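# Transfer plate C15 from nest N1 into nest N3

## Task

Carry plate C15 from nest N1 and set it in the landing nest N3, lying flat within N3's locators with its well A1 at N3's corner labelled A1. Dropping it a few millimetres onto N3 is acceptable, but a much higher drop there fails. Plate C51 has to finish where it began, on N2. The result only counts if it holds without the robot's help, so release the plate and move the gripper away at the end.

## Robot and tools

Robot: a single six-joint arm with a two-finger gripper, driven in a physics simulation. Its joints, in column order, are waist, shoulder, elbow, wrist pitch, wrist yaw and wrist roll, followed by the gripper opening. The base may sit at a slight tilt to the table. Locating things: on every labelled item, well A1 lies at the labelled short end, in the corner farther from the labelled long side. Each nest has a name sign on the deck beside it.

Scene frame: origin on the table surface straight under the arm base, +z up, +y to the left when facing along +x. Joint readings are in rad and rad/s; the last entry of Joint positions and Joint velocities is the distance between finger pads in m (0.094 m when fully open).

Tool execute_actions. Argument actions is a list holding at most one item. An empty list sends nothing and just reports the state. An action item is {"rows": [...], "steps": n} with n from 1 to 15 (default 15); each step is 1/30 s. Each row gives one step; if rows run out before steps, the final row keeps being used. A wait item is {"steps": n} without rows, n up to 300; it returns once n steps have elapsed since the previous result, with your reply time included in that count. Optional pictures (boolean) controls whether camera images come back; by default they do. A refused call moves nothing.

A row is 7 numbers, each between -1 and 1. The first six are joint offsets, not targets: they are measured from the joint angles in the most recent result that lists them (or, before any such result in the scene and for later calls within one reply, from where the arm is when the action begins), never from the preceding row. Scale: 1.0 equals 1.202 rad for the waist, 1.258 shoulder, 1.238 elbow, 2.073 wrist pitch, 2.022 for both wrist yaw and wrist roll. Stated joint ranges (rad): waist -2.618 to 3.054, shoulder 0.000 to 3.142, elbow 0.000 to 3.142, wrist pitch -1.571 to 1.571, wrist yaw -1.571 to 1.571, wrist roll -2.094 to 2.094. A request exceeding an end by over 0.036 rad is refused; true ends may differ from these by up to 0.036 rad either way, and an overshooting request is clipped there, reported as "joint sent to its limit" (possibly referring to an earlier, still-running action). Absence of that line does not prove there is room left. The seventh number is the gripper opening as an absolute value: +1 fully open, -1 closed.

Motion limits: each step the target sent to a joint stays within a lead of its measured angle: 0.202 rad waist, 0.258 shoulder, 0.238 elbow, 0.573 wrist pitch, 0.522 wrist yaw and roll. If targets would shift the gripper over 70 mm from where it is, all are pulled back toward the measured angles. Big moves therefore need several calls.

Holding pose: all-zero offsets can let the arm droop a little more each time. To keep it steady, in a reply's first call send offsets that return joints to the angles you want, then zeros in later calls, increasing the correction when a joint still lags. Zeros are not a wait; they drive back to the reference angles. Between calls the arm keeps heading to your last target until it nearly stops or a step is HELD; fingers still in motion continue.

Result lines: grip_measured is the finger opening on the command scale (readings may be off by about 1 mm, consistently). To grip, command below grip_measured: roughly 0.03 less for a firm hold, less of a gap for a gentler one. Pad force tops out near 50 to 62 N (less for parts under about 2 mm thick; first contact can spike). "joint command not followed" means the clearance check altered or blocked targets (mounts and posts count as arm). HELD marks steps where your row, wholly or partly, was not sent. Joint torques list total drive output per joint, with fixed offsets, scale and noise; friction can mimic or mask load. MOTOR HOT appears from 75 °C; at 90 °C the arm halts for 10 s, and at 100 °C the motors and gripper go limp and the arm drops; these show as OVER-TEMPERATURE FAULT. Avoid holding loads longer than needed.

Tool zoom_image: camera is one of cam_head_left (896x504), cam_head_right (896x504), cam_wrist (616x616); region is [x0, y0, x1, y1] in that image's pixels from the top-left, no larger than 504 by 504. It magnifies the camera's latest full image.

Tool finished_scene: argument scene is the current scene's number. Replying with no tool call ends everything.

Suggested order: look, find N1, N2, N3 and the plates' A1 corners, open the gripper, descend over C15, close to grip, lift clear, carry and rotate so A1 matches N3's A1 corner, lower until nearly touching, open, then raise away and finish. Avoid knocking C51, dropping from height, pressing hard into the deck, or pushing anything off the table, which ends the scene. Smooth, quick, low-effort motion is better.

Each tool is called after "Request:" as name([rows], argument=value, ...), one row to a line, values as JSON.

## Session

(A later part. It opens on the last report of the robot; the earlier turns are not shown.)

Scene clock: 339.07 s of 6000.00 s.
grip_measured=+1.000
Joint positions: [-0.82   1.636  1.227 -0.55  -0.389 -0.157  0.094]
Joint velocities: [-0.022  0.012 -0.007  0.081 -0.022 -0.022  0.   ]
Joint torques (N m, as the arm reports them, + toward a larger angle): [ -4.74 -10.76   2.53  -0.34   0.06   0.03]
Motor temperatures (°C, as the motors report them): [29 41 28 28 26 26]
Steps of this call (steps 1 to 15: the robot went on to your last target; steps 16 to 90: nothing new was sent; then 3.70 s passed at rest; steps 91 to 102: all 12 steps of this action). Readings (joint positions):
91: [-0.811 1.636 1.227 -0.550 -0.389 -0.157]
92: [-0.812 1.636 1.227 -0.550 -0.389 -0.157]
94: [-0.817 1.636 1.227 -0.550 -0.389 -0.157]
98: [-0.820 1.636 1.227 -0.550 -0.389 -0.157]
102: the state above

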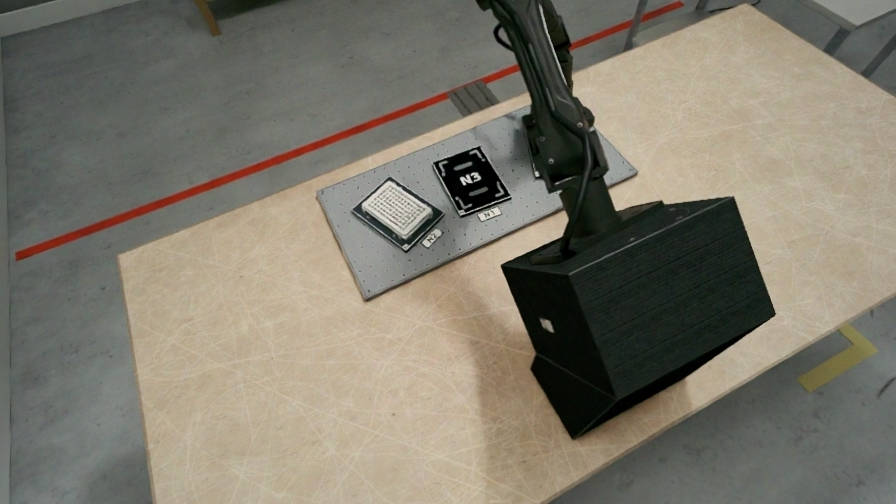

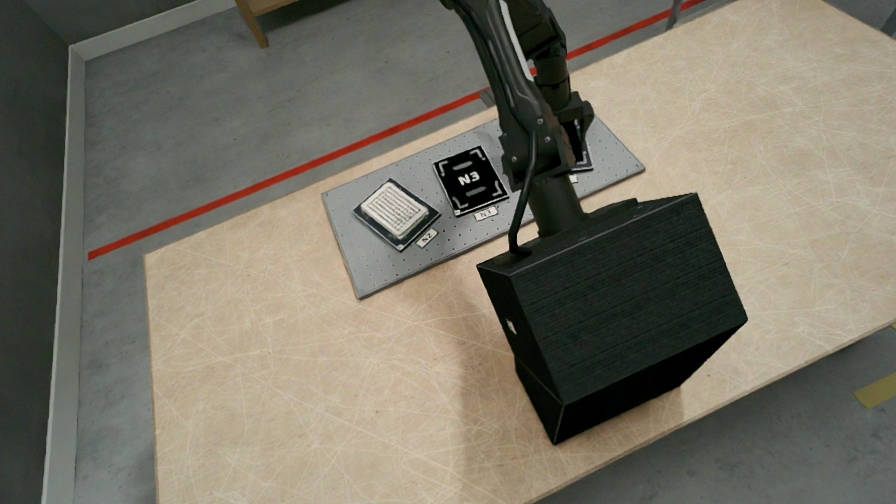

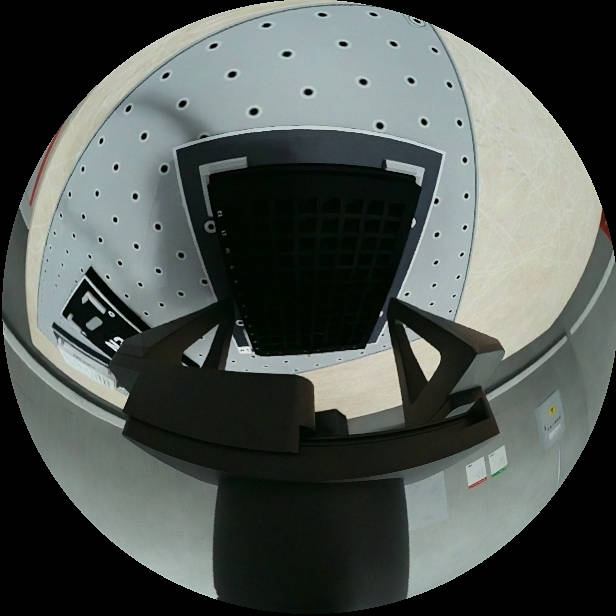

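Request:
execute_actions([
  {"rows":[[0.004,0,0,0,0,0,1],[0.004,0,0,0,0,0,1],[0.004,0,0,0,0,0,1],[0.004,0.012,0,0.007,0,0,1],[0.004,0.012,0,0.007,0,0,1],[0.004,0.02,0,0.012,0,0,1]],"steps":15},
])

Request:
zoom_image(camera="cam_wrist", region=[150,120,470,400])

Scene clock: 347.40 s of 6000.00 s.
grip_measured=+1.000
Joint positions: [-0.814  1.639  1.227 -0.549 -0.391 -0.157  0.094]
Joint velocities: [ 0.002 -0.007 -0.007  0.007  0.037 -0.081  0.   ]
Joint torques (N m, as the arm reports them, + toward a larger angle): [-3.39 -8.07  2.9  -0.06  0.08  0.01]
Motor temperatures (°C, as the motors report them): [29 41 29 28 26 26]
Steps of this call (steps 1 to 15: the robot went on to your last target; steps 16 to 90: nothing new was sent; then 4.83 s passed at rest; steps 91 to 105: all 15 steps of this action). Readings (joint positions):
91: [-0.820 1.636 1.227 -0.550 -0.389 -0.157]
92: [-0.819 1.636 1.227 -0.550 -0.389 -0.157]
94: [-0.816 1.637 1.227 -0.550 -0.389 -0.157]
98: [-0.814 1.639 1.227 -0.549 -0.391 -0.157]
105: the state above

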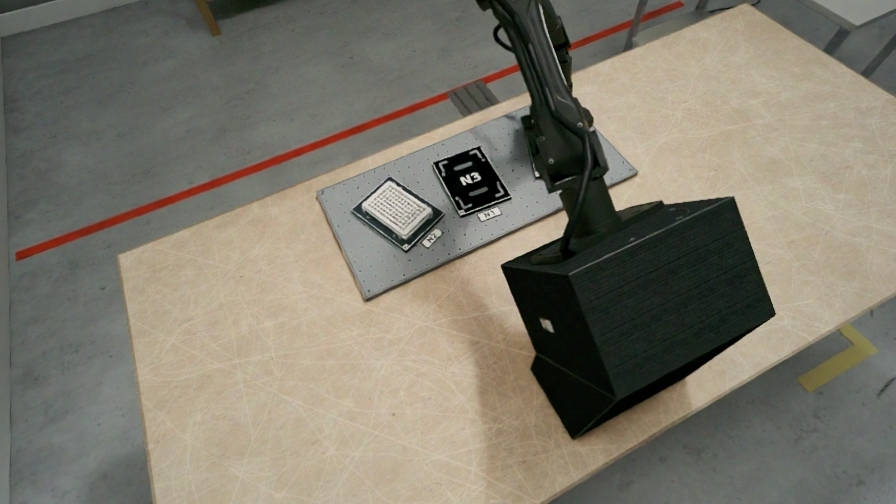

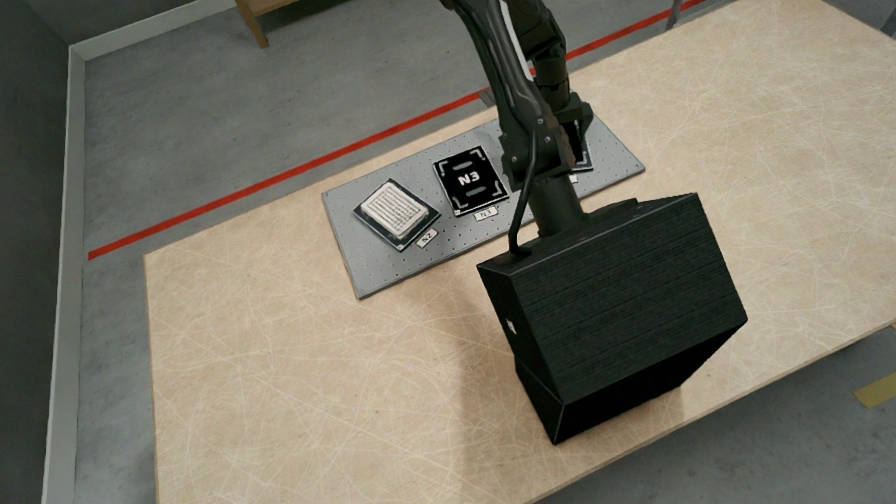

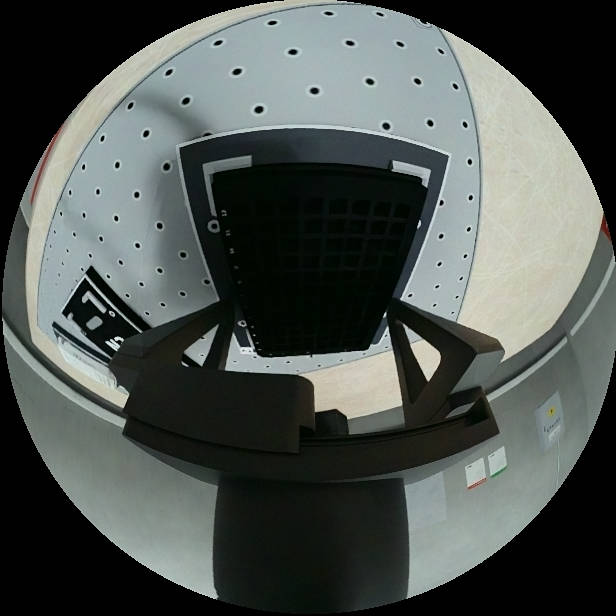

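Region (150, 120, 470, 400) of cam_wrist's 616x616 image, scaled by 1.575, with more detail than that image has; it fills the top 441 rows of this view, and the rest is white.

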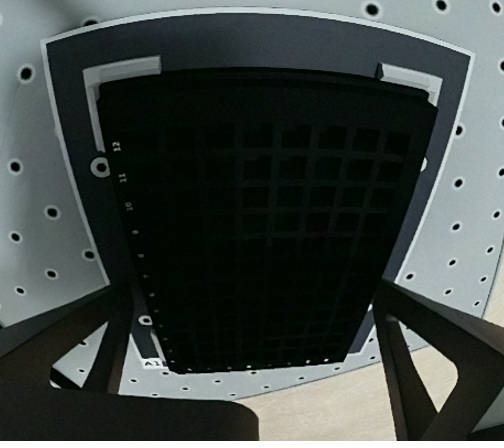

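Request:
execute_actions([
  {"rows":[[0,-0.028,0,0,0,0,1],[0,-0.028,0,0,0,0,1],[0,-0.028,0,0,0,0,1],[0,-0.028,0,0,0,0,1],[-0.024,-0.028,0,0,0.001,0,1]],"steps":15},
], pictures=false)

Request:
execute_actions([
  {"rows":[[-0.015,0.01,0,0.006,0,0,1],[-0.015,0.015,0,0.009,0,0,1],[-0.015,0.02,-0.005,0.012,0,0,1],[-0.015,0.025,-0.01,0.015,0,0,1],[-0.015,0.03,-0.014,0.018,0,0,1]],"steps":15},
])

Request:
zoom_image(camera="cam_wrist", region=[150,120,470,400])

Scene clock: 359.50 s of 6000.00 s.
grip_measured=+1.000
Joint positions: [-0.823  1.625  1.227 -0.55  -0.391 -0.157  0.094]
Joint velocities: [-0.007 -0.002 -0.002  0.007  0.022  0.007  0.   ]
Joint torques (N m, as the arm reports them, + toward a larger angle): [ -4.82 -11.82   2.88  -0.28   0.04   0.04]
Motor temperatures (°C, as the motors report them): [29 40 29 28 26 26]
Steps of this call (steps 1 to 15: the robot went on to your last target; steps 16 to 90: nothing new was sent; then 8.60 s passed at rest; steps 91 to 105: all 15 steps of this action). Readings (joint positions):
91: [-0.814 1.637 1.227 -0.549 -0.391 -0.157]
92: [-0.814 1.635 1.227 -0.550 -0.391 -0.157]
94: [-0.813 1.630 1.227 -0.550 -0.391 -0.157]
98: [-0.820 1.625 1.227 -0.550 -0.391 -0.157]
105: the state above

Scene clock: 360.00 s of 6000.00 s.
grip_measured=+1.000
Joint positions: [-0.828  1.644  1.227 -0.538 -0.398 -0.157  0.094]
Joint velocities: [-0.012 -0.012 -0.007 -0.022 -0.022 -0.051  0.   ]
Joint torques (N m, as the arm reports them, + toward a larger angle): [-4.22 -8.21  1.36 -0.03  0.13  0.  ]
Motor temperatures (°C, as the motors report them): [29 40 29 28 26 26]
Steps of this call (steps 1 to 15: all 15 steps of this action). Readings (joint positions):
1: [-0.823 1.625 1.227 -0.550 -0.391 -0.157]
2: [-0.823 1.626 1.227 -0.550 -0.391 -0.157]
4: [-0.823 1.633 1.227 -0.545 -0.391 -0.157]
8: [-0.828 1.644 1.227 -0.538 -0.398 -0.157]
15: the state above

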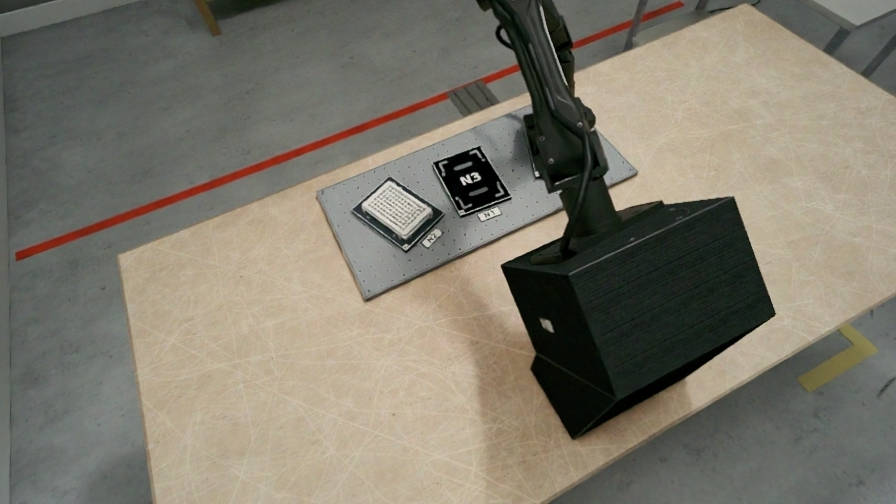

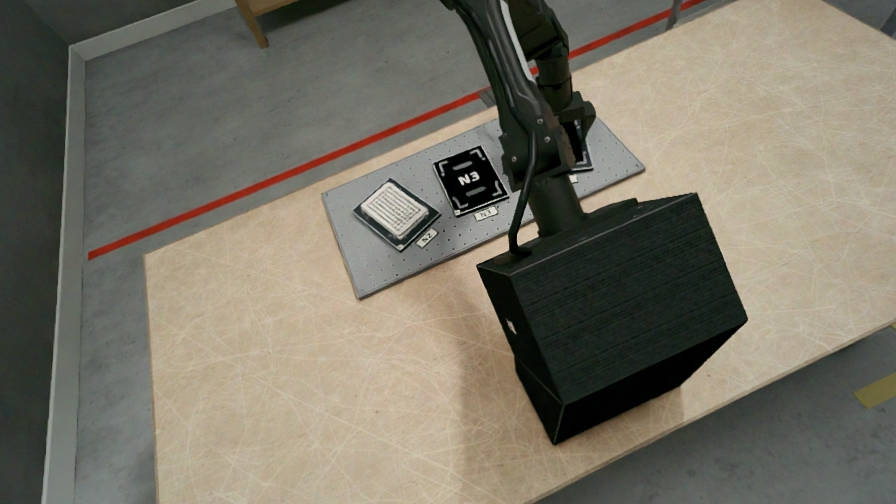

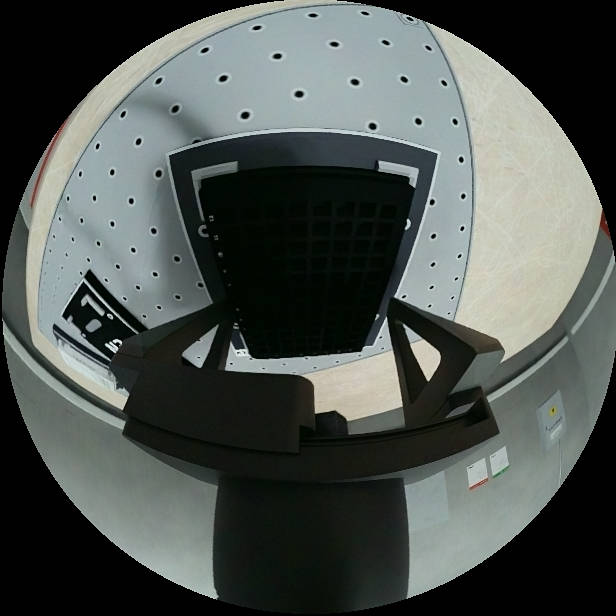

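Region (150, 120, 470, 400) of cam_wrist's 616x616 image, scaled by 1.575, with more detail than that image has; it fills the top 441 rows of this view, and the rest is white.

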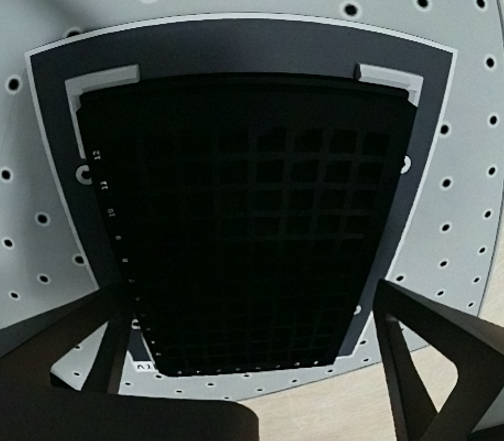

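Request:
execute_actions([
  {"rows":[[0,-0.03,0,0,0,0,1],[0,-0.03,0,0,0,0,1],[0,-0.03,0,0,0,0,1],[0,-0.03,0,0,0,0,1],[0.007,-0.03,0,0,0.002,0,1]],"steps":15},
])

Request:
zoom_image(camera="cam_wrist", region=[150,120,470,400])

Scene clock: 368.23 s of 6000.00 s.
grip_measured=+1.000
Joint positions: [-0.818  1.627  1.227 -0.539 -0.398 -0.157  0.094]
Joint velocities: [-0.007 -0.007  0.007  0.037  0.081 -0.037  0.   ]
Joint torques (N m, as the arm reports them, + toward a larger angle): [ -3.27 -12.32   2.79  -0.31   0.03  -0.03]
Motor temperatures (°C, as the motors report them): [29 40 28 28 26 26]
Steps of this call (steps 1 to 15: the robot went on to your last target; steps 16 to 90: nothing new was sent; then 4.73 s passed at rest; steps 91 to 105: all 15 steps of this action). Readings (joint positions):
91: [-0.828 1.642 1.227 -0.538 -0.398 -0.157]
92: [-0.828 1.640 1.227 -0.539 -0.398 -0.157]
94: [-0.828 1.634 1.227 -0.539 -0.398 -0.157]
98: [-0.821 1.627 1.227 -0.539 -0.398 -0.157]
105: the state above

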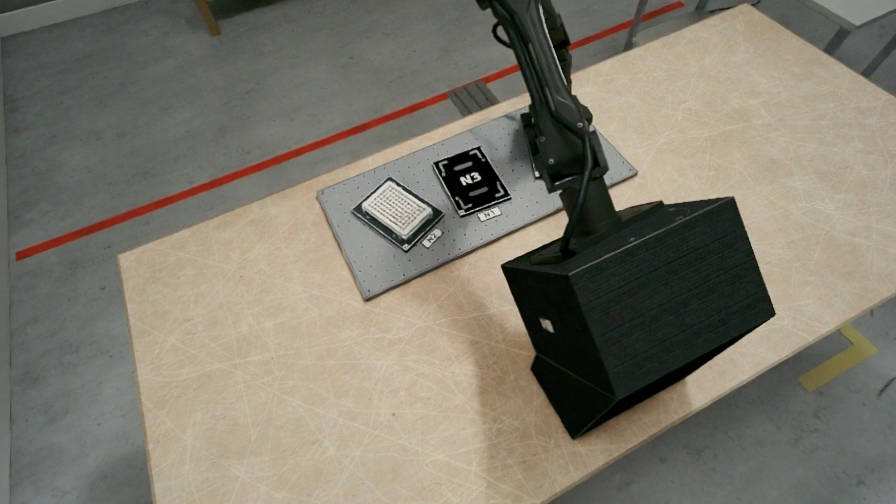

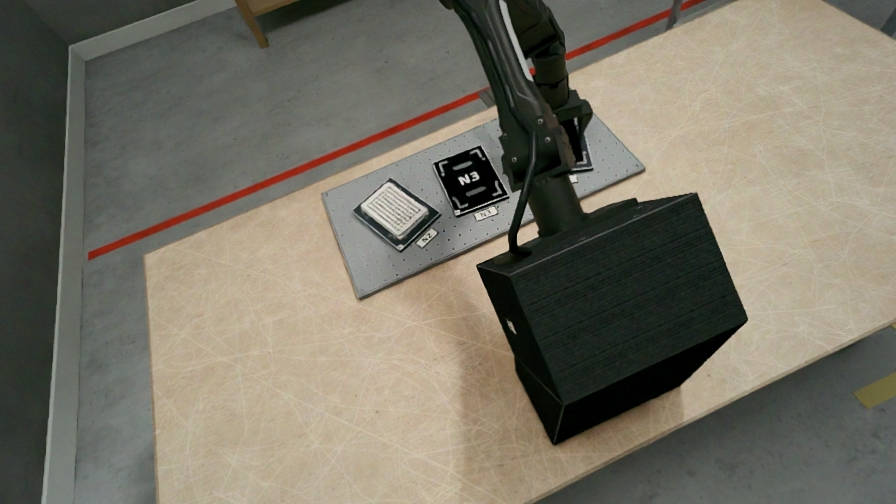

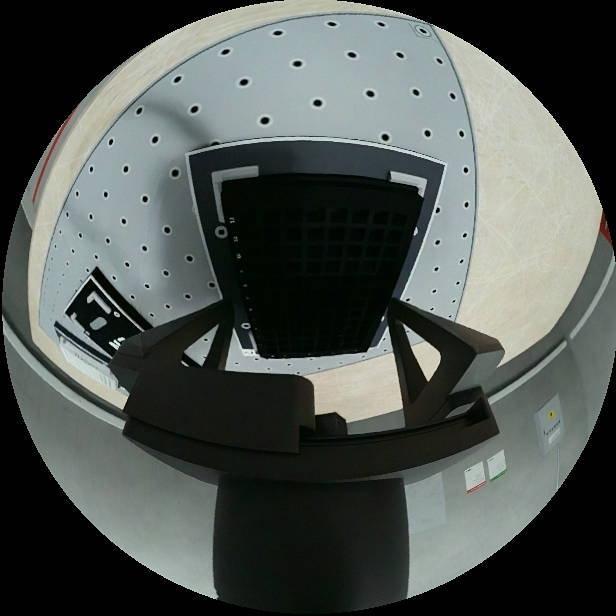

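Region (150, 120, 470, 400) of cam_wrist's 616x616 image, scaled by 1.575, with more detail than that image has; it fills the top 441 rows of this view, and the rest is white.

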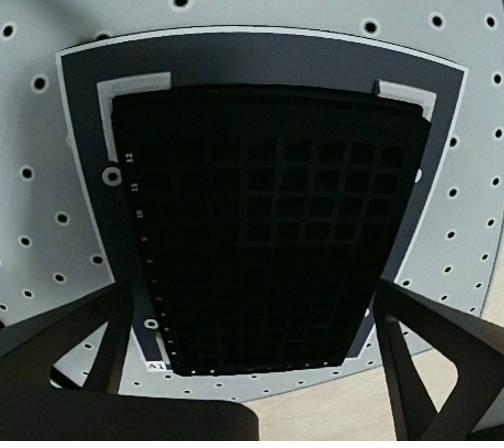

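Request:
execute_actions([
  {"rows":[[-0.002,-0.008,0,0,0.010,0.024,1]],"steps":12},
])

Request:
zoom_image(camera="cam_wrist", region=[150,120,470,400])

Scene clock: 376.90 s of 6000.00 s.
grip_measured=+1.000
Joint positions: [-0.818  1.627  1.227 -0.539 -0.387 -0.118  0.094]
Joint velocities: [-0.002  0.002 -0.007  0.007 -0.022  0.022  0.   ]
Joint torques (N m, as the arm reports them, + toward a larger angle): [ -3.42 -10.85   2.65  -0.29   0.1    0.05]
Motor temperatures (°C, as the motors report them): [29 41 28 28 26 26]
Steps of this call (steps 1 to 15: the robot went on to your last target; steps 16 to 90: nothing new was sent; then 5.27 s passed at rest; steps 91 to 102: all 12 steps of this action). Readings (joint positions):
91: [-0.818 1.627 1.227 -0.539 -0.397 -0.152]
92: [-0.818 1.627 1.227 -0.539 -0.395 -0.144]
94: [-0.818 1.627 1.227 -0.539 -0.391 -0.133]
98: [-0.818 1.627 1.227 -0.539 -0.388 -0.122]
102: the state above

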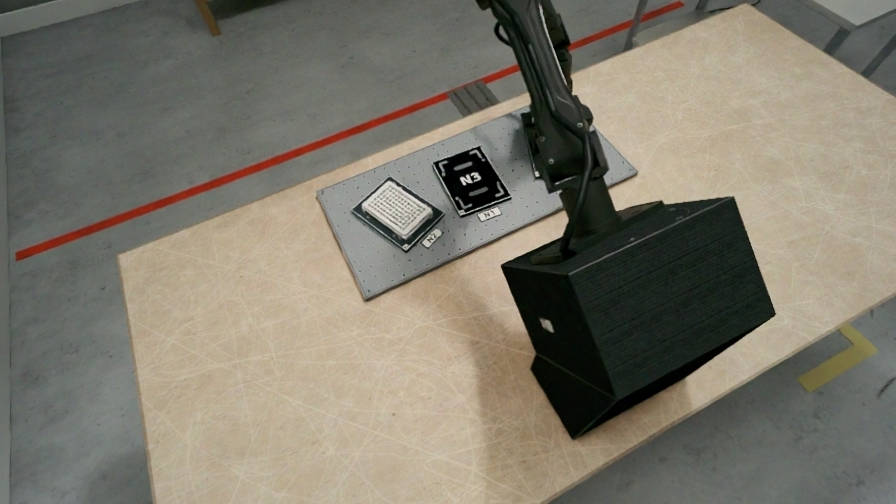

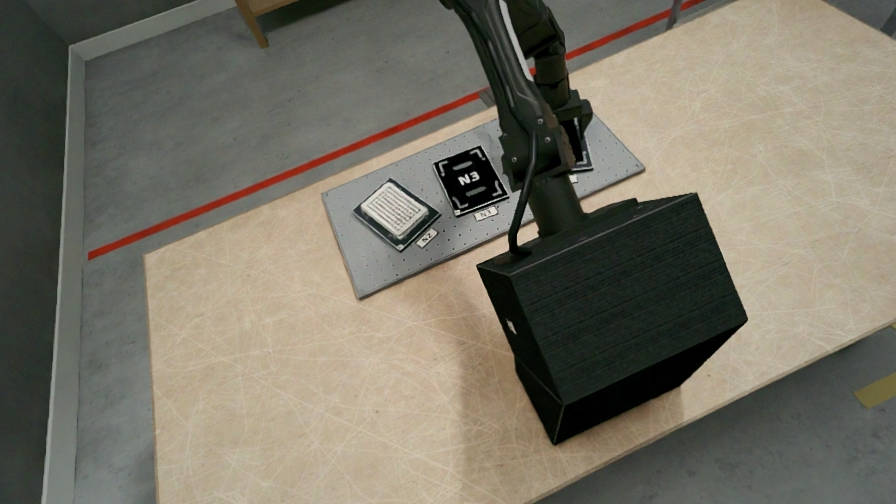

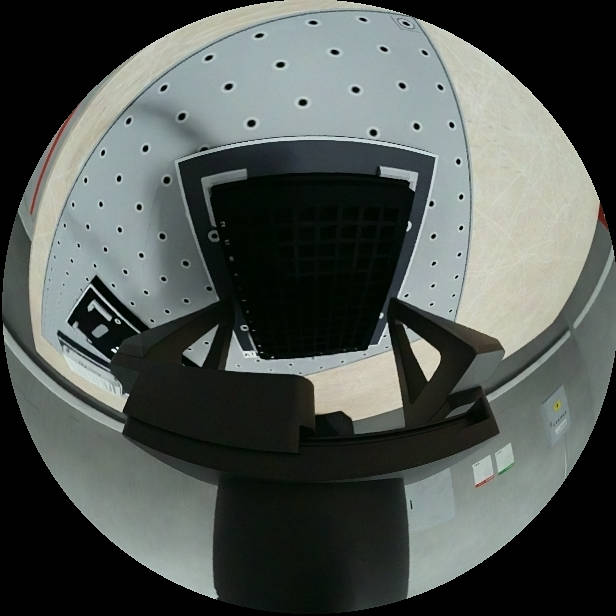

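Region (150, 120, 470, 400) of cam_wrist's 616x616 image, scaled by 1.575, with more detail than that image has; it fills the top 441 rows of this view, and the rest is white.

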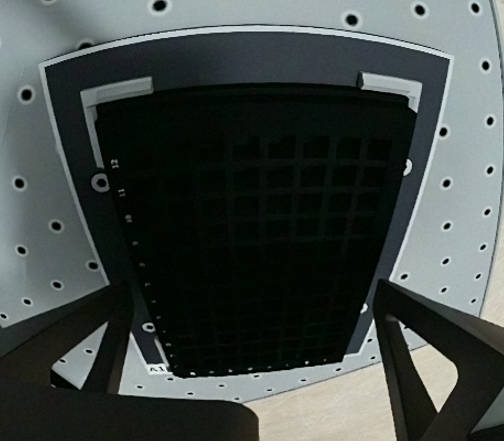

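Request:
execute_actions([
  {"rows":[[0,0.005,0,0.003,0,0,1],[0,0.01,0,0.006,0,0,1],[0,0.015,0,0.009,0,0,1],[0,0.02,-0.005,0.012,0,0,1],[0,0.025,-0.01,0.015,0,0,1],[0,0.03,-0.014,0.018,0,0,1]],"steps":15},
])

Request:
zoom_image(camera="cam_wrist", region=[150,120,470,400])

Scene clock: 385.60 s of 6000.00 s.
grip_measured=+1.000
Joint positions: [-0.819  1.637  1.227 -0.532 -0.391 -0.117  0.094]
Joint velocities: [-0.027 -0.007  0.007  0.037 -0.022 -0.051  0.   ]
Joint torques (N m, as the arm reports them, + toward a larger angle): [-3.09 -7.52  1.47  0.05  0.1  -0.01]
Motor temperatures (°C, as the motors report them): [29 41 28 28 26 26]
Steps of this call (steps 1 to 15: the robot went on to your last target; steps 16 to 90: nothing new was sent; then 5.20 s passed at rest; steps 91 to 105: all 15 steps of this action). Readings (joint positions):
91: [-0.818 1.627 1.227 -0.539 -0.386 -0.115]
92: [-0.818 1.627 1.227 -0.539 -0.386 -0.115]
94: [-0.818 1.631 1.227 -0.537 -0.386 -0.115]
98: [-0.819 1.637 1.227 -0.532 -0.391 -0.117]
105: the state above

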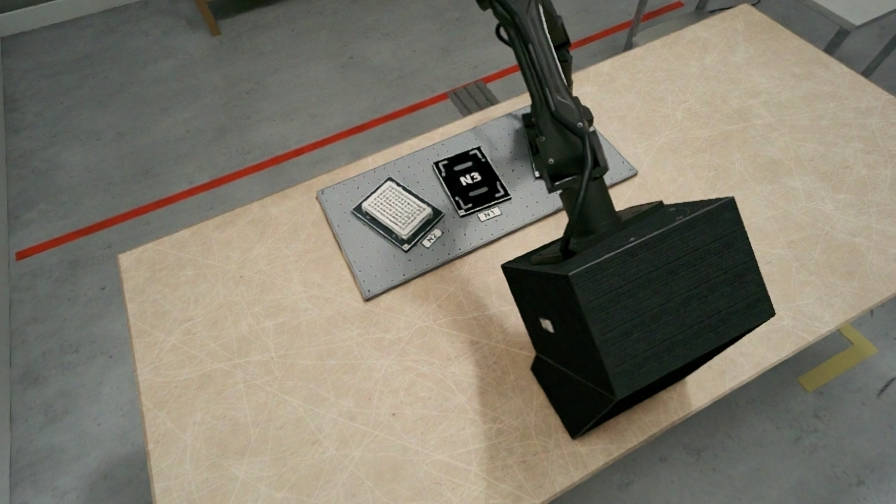

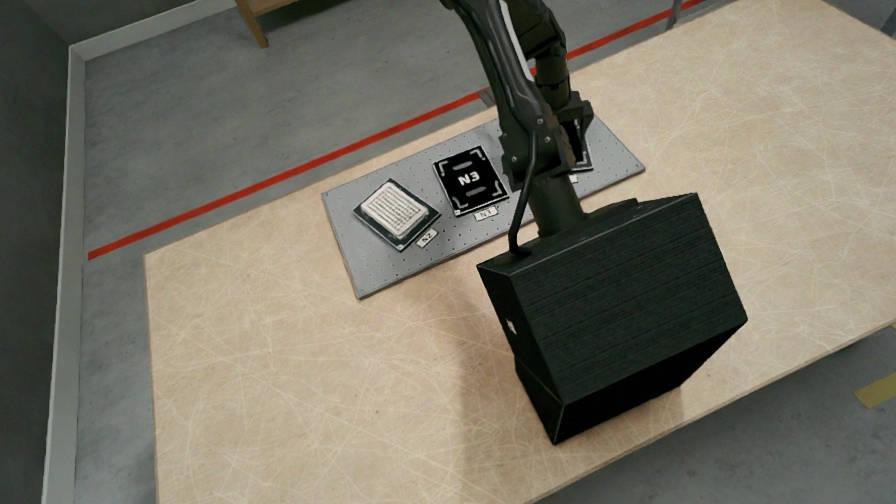

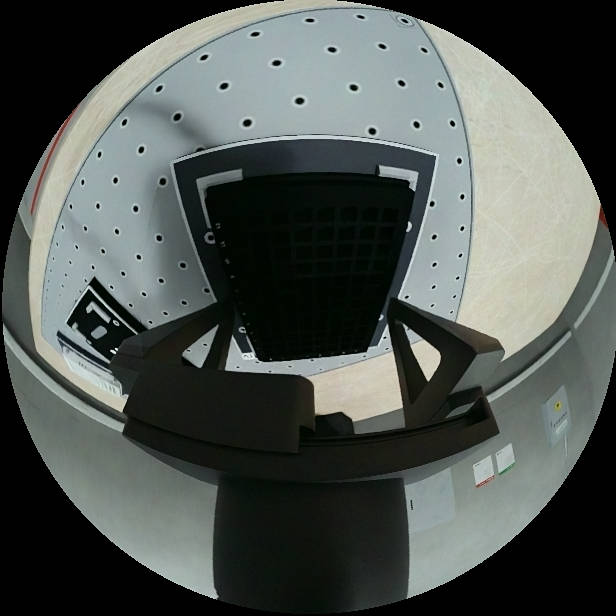

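Region (150, 120, 470, 400) of cam_wrist's 616x616 image, scaled by 1.575, with more detail than that image has; it fills the top 441 rows of this view, and the rest is white.

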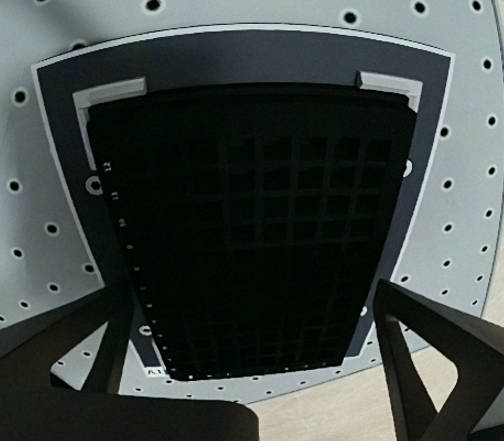

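Request:
execute_actions([
  {"rows":[[0,-0.02,0,0,0,0,1],[0,-0.02,0,0,0,0,0.95],[0,-0.02,0,0,0,0,0.9],[0,-0.02,0,0,0,0,0.87],[0,-0.02,0,0,0,0,0.84],[0,-0.02,0,0,0,0,0.81],[0,-0.02,0,0,0,0,0.78],[0,-0.02,0,0,0,0,0.75],[0,-0.02,0,0,0,0,0.72],[0,-0.02,0,0,0,0,0.70]],"steps":15},
])

Request:
zoom_image(camera="cam_wrist", region=[150,120,470,400])

Request:
zoom_image(camera="cam_head_right", region=[500,70,620,190])

Scene clock: 398.73 s of 6000.00 s.
grip_measured=+0.722
Joint positions: [-0.817  1.634  1.227 -0.532 -0.383 -0.117  0.081]
Joint velocities: [ 0.002 -0.017 -0.017  0.022 -0.037 -0.007  0.   ]
Joint torques (N m, as the arm reports them, + toward a larger angle): [ -3.48 -12.     2.66  -0.29  -0.02   0.  ]
Motor temperatures (°C, as the motors report them): [29 40 28 28 26 26]
Steps of this call (steps 1 to 15: the robot went on to your last target; steps 16 to 90: nothing new was sent; then 9.63 s passed at rest; steps 91 to 105: all 15 steps of this action). Readings (joint positions):
91: [-0.819 1.635 1.227 -0.532 -0.391 -0.117]
92: [-0.818 1.634 1.227 -0.532 -0.391 -0.117]
94: [-0.817 1.634 1.227 -0.532 -0.391 -0.117]
98: [-0.817 1.634 1.227 -0.532 -0.383 -0.117]
105: the state above

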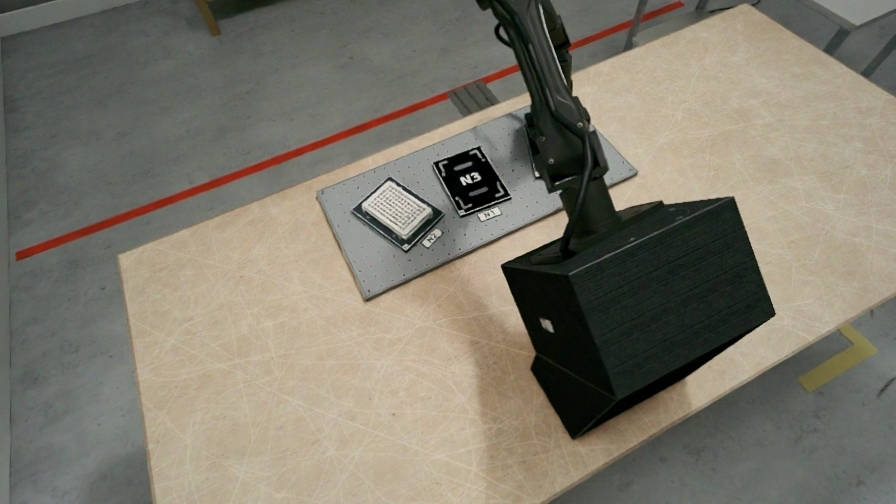

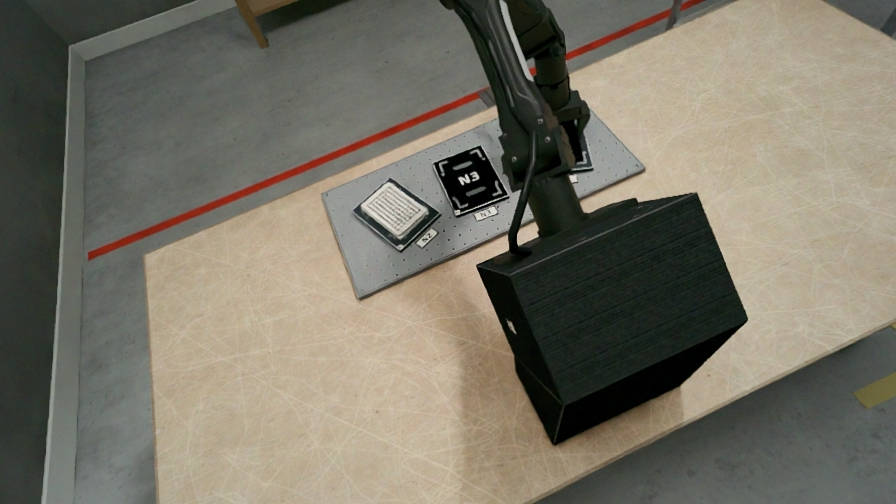

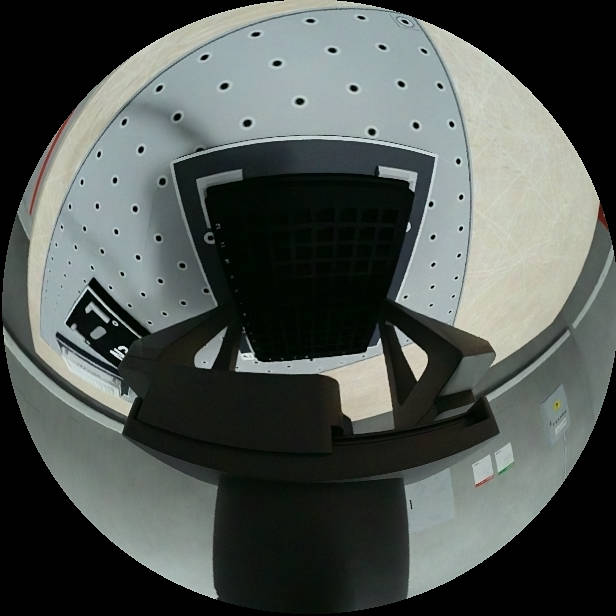

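Region (150, 120, 470, 400) of cam_wrist's 616x616 image, scaled by 1.575, with more detail than that image has; it fills the top 441 rows of this view, and the rest is white.

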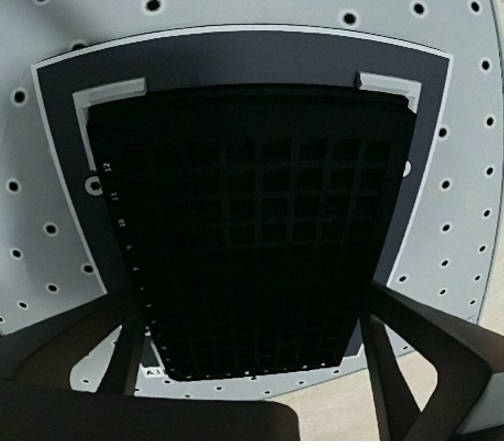

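Region (500, 70, 620, 190) of cam_head_right's 896x504 image, scaled by 4.200, with more detail than that image has.

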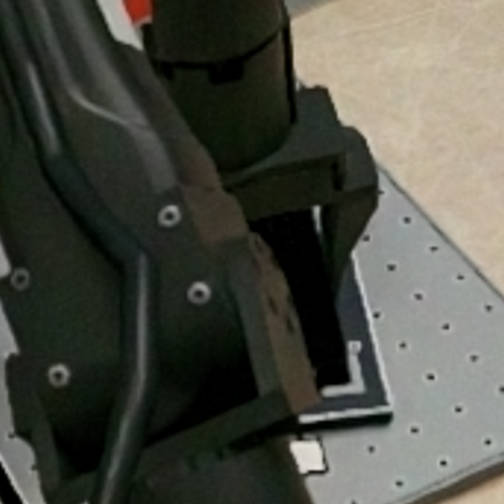

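Check whether the fingers stopped.

Request:
execute_actions([
  {"rows":[[0,-0.015,0,0,0,0,0.66]],"steps":10},
], pictures=false)

Scene clock: 404.50 s of 6000.00 s.
grip_measured=+0.722
Joint positions: [-0.817  1.634  1.227 -0.532 -0.382 -0.117  0.081]
Joint velocities: [-0.007 -0.012 -0.017  0.022 -0.022 -0.11  -0.001]
Joint torques (N m, as the arm reports them, + toward a larger angle): [ -3.29 -11.87   2.61  -0.29   0.06  -0.01]
Motor temperatures (°C, as the motors report them): [29 41 28 28 26 26]
Steps of this call (steps 1 to 15: the robot went on to your last target; steps 16 to 90: nothing new was sent; then 2.43 s passed at rest; steps 91 to 100: all 10 steps of this action). Readings (joint positions):
91: [-0.817 1.634 1.227 -0.532 -0.382 -0.117]
92: [-0.817 1.634 1.227 -0.532 -0.382 -0.117]
94: [-0.817 1.634 1.227 -0.532 -0.382 -0.117]
98: [-0.817 1.634 1.227 -0.532 -0.382 -0.117]
100: the state above

Request:
execute_actions([
  {"rows":[[-0.005,-0.025,0.005,-0.01,0,0,0.68],[-0.01,-0.03,0.01,-0.015,0,0,0.68],[-0.015,-0.035,0.015,-0.021,0,0,0.68],[-0.02,-0.04,0.02,-0.027,0,0,0.68],[-0.025,-0.045,0.025,-0.033,0,0,0.68]],"steps":15},
])

Request:
zoom_image(camera="cam_wrist", region=[150,120,470,400])

Scene clock: 414.67 s of 6000.00 s.
grip_measured=+0.722
Joint positions: [-0.826  1.597  1.237 -0.584 -0.378 -0.117  0.081]
Joint velocities: [-0.007 -0.007  0.002 -0.066 -0.007 -0.037  0.   ]
Joint torques (N m, as the arm reports them, + toward a larger angle): [ -4.73 -11.63   4.47  -0.38  -0.03  -0.03]
Motor temperatures (°C, as the motors report them): [29 41 28 28 26 26]
Steps of this call (steps 1 to 15: the robot went on to your last target; steps 16 to 90: nothing new was sent; then 6.67 s passed at rest; steps 91 to 105: all 15 steps of this action). Readings (joint positions):
91: [-0.817 1.634 1.227 -0.533 -0.382 -0.117]
92: [-0.817 1.632 1.227 -0.534 -0.382 -0.117]
94: [-0.817 1.626 1.227 -0.543 -0.377 -0.117]
98: [-0.824 1.602 1.229 -0.573 -0.378 -0.117]
105: the state above

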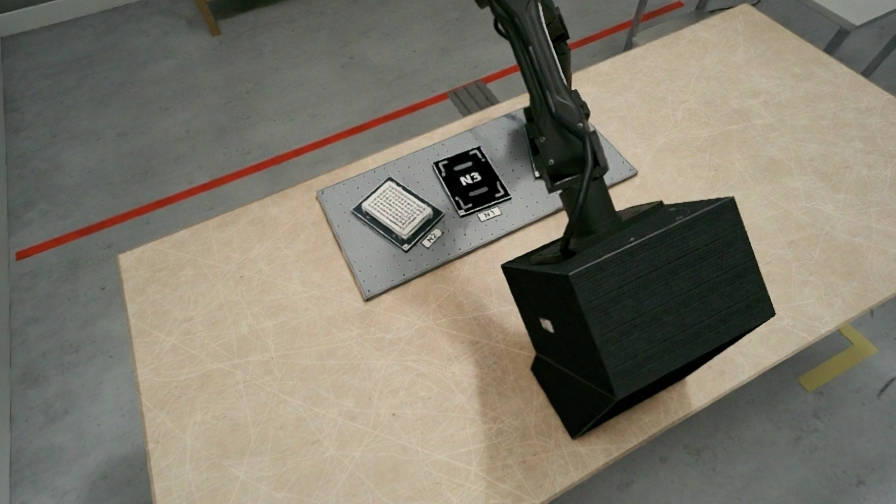

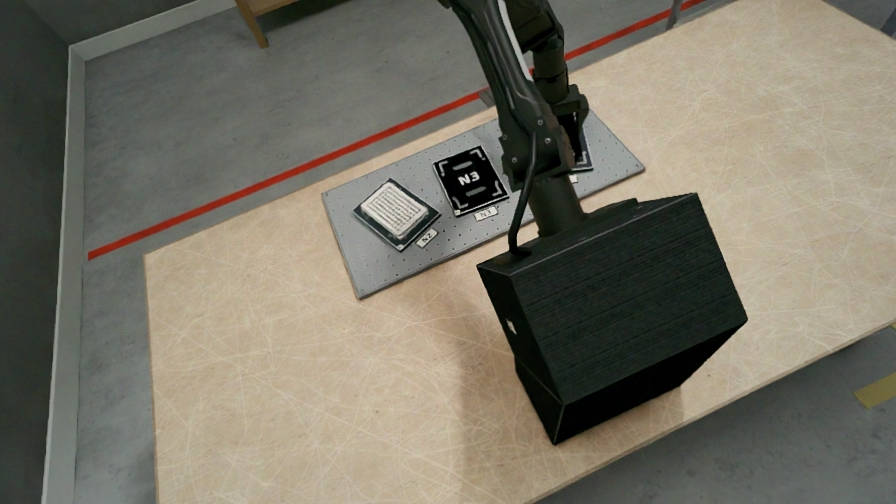

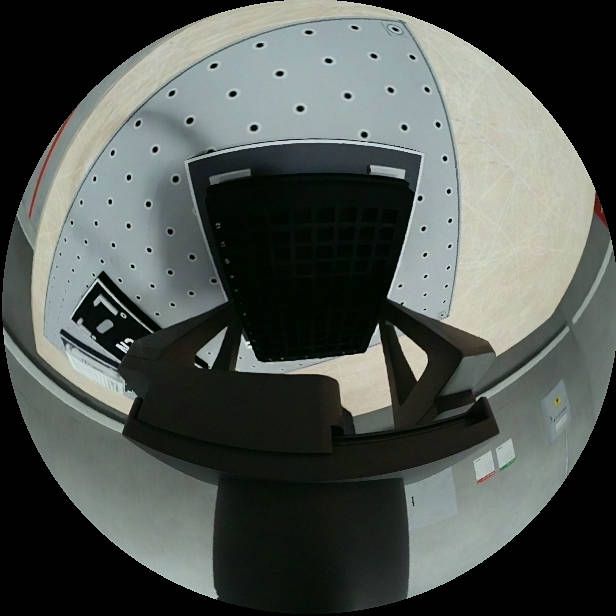

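Region (150, 120, 470, 400) of cam_wrist's 616x616 image, scaled by 1.575, with more detail than that image has; it fills the top 441 rows of this view, and the rest is white.

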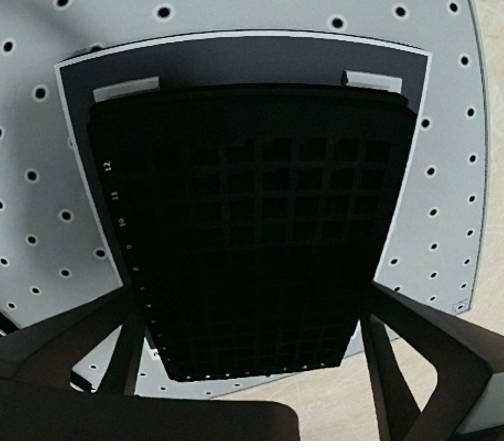

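Request:
execute_actions([
  {"rows":[[-0.01,-0.02,0.01,-0.015,0,0,0.68],[-0.015,-0.04,0.02,-0.03,0,0,0.68],[-0.02,-0.06,0.03,-0.05,0,0,0.68],[-0.025,-0.08,0.04,-0.065,0,0,0.68]],"steps":10},
], pictures=false)

Request:
execute_actions([
  {"rows":[[0.1,-0.03,-0.04,0.01,0.04,0.03,0.68],[0.2,-0.06,-0.08,0.02,0.08,0.05,0.68],[0.3,-0.09,-0.12,0.03,0.12,0.07,0.68],[0.4,-0.12,-0.16,0.04,0.16,0.09,0.68],[0.5,-0.15,-0.2,0.05,0.2,0.1,0.68],[0.6,-0.17,-0.24,0.06,0.24,0.11,0.68]],"steps":15},
])

Scene clock: 439.30 s of 6000.00 s.
grip_measured=+0.722
Joint positions: [-0.836  1.508  1.27  -0.686 -0.378 -0.117  0.081]
Joint velocities: [ 0.002 -0.095  0.09   0.022  0.081 -0.022 -0.002]
Joint torques (N m, as the arm reports them, + toward a larger angle): [ -4.42 -10.57   4.16  -0.65   0.03  -0.01]
Motor temperatures (°C, as the motors report them): [30 43 29 28 26 26]
Steps of this call (steps 1 to 15: the robot went on to your last target; steps 16 to 90: nothing new was sent; then 21.30 s passed at rest; steps 91 to 100: all 10 steps of this action). Readings (joint positions):
91: [-0.826 1.597 1.237 -0.590 -0.378 -0.117]
92: [-0.826 1.595 1.237 -0.595 -0.378 -0.117]
94: [-0.827 1.577 1.238 -0.628 -0.378 -0.117]
98: [-0.834 1.521 1.259 -0.683 -0.378 -0.117]
100: the state above

Scene clock: 439.80 s of 6000.00 s.
grip_measured=+0.723
Joint positions: [-0.1    1.32   0.977 -0.583  0.046  0.083  0.081]
Joint velocities: [-0.1   -0.022  0.007  0.022  0.388  0.11  -0.   ]
Joint torques (N m, as the arm reports them, + toward a larger angle): [ -0.12 -11.5    2.49  -0.42   0.03   0.05]
Motor temperatures (°C, as the motors report them): [30 43 29 28 26 26]
Steps of this call (steps 1 to 15: all 15 steps of this action). Readings (joint positions):
1: [-0.824 1.503 1.268 -0.680 -0.362 -0.109]
2: [-0.790 1.492 1.251 -0.663 -0.327 -0.092]
4: [-0.664 1.446 1.179 -0.625 -0.243 -0.047]
8: [-0.353 1.333 1.003 -0.596 -0.060 0.036]
15: the state above

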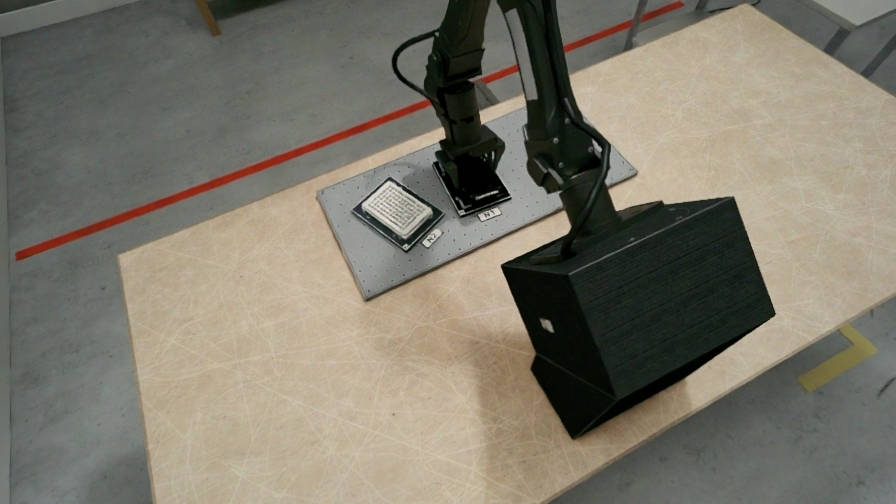

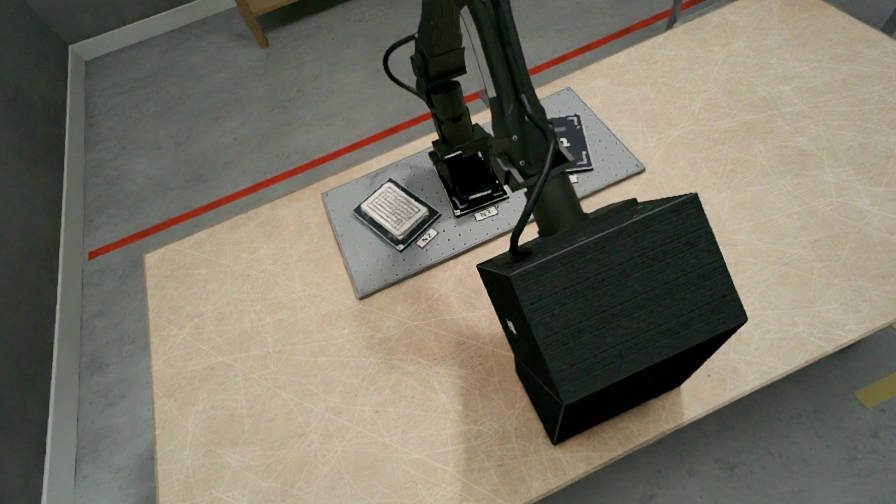

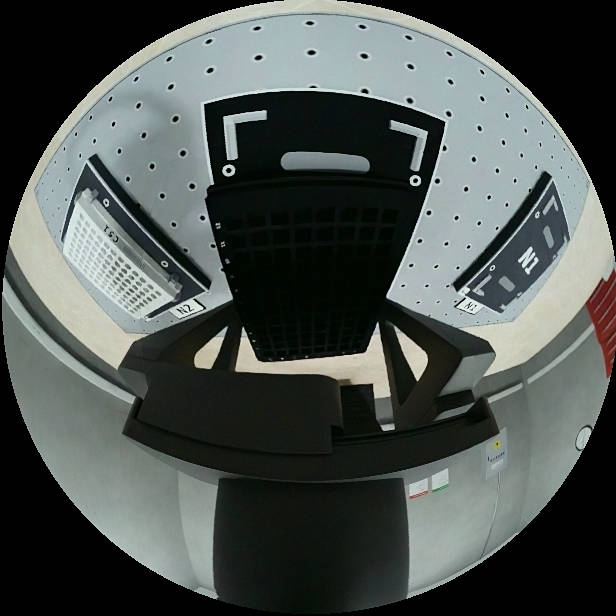

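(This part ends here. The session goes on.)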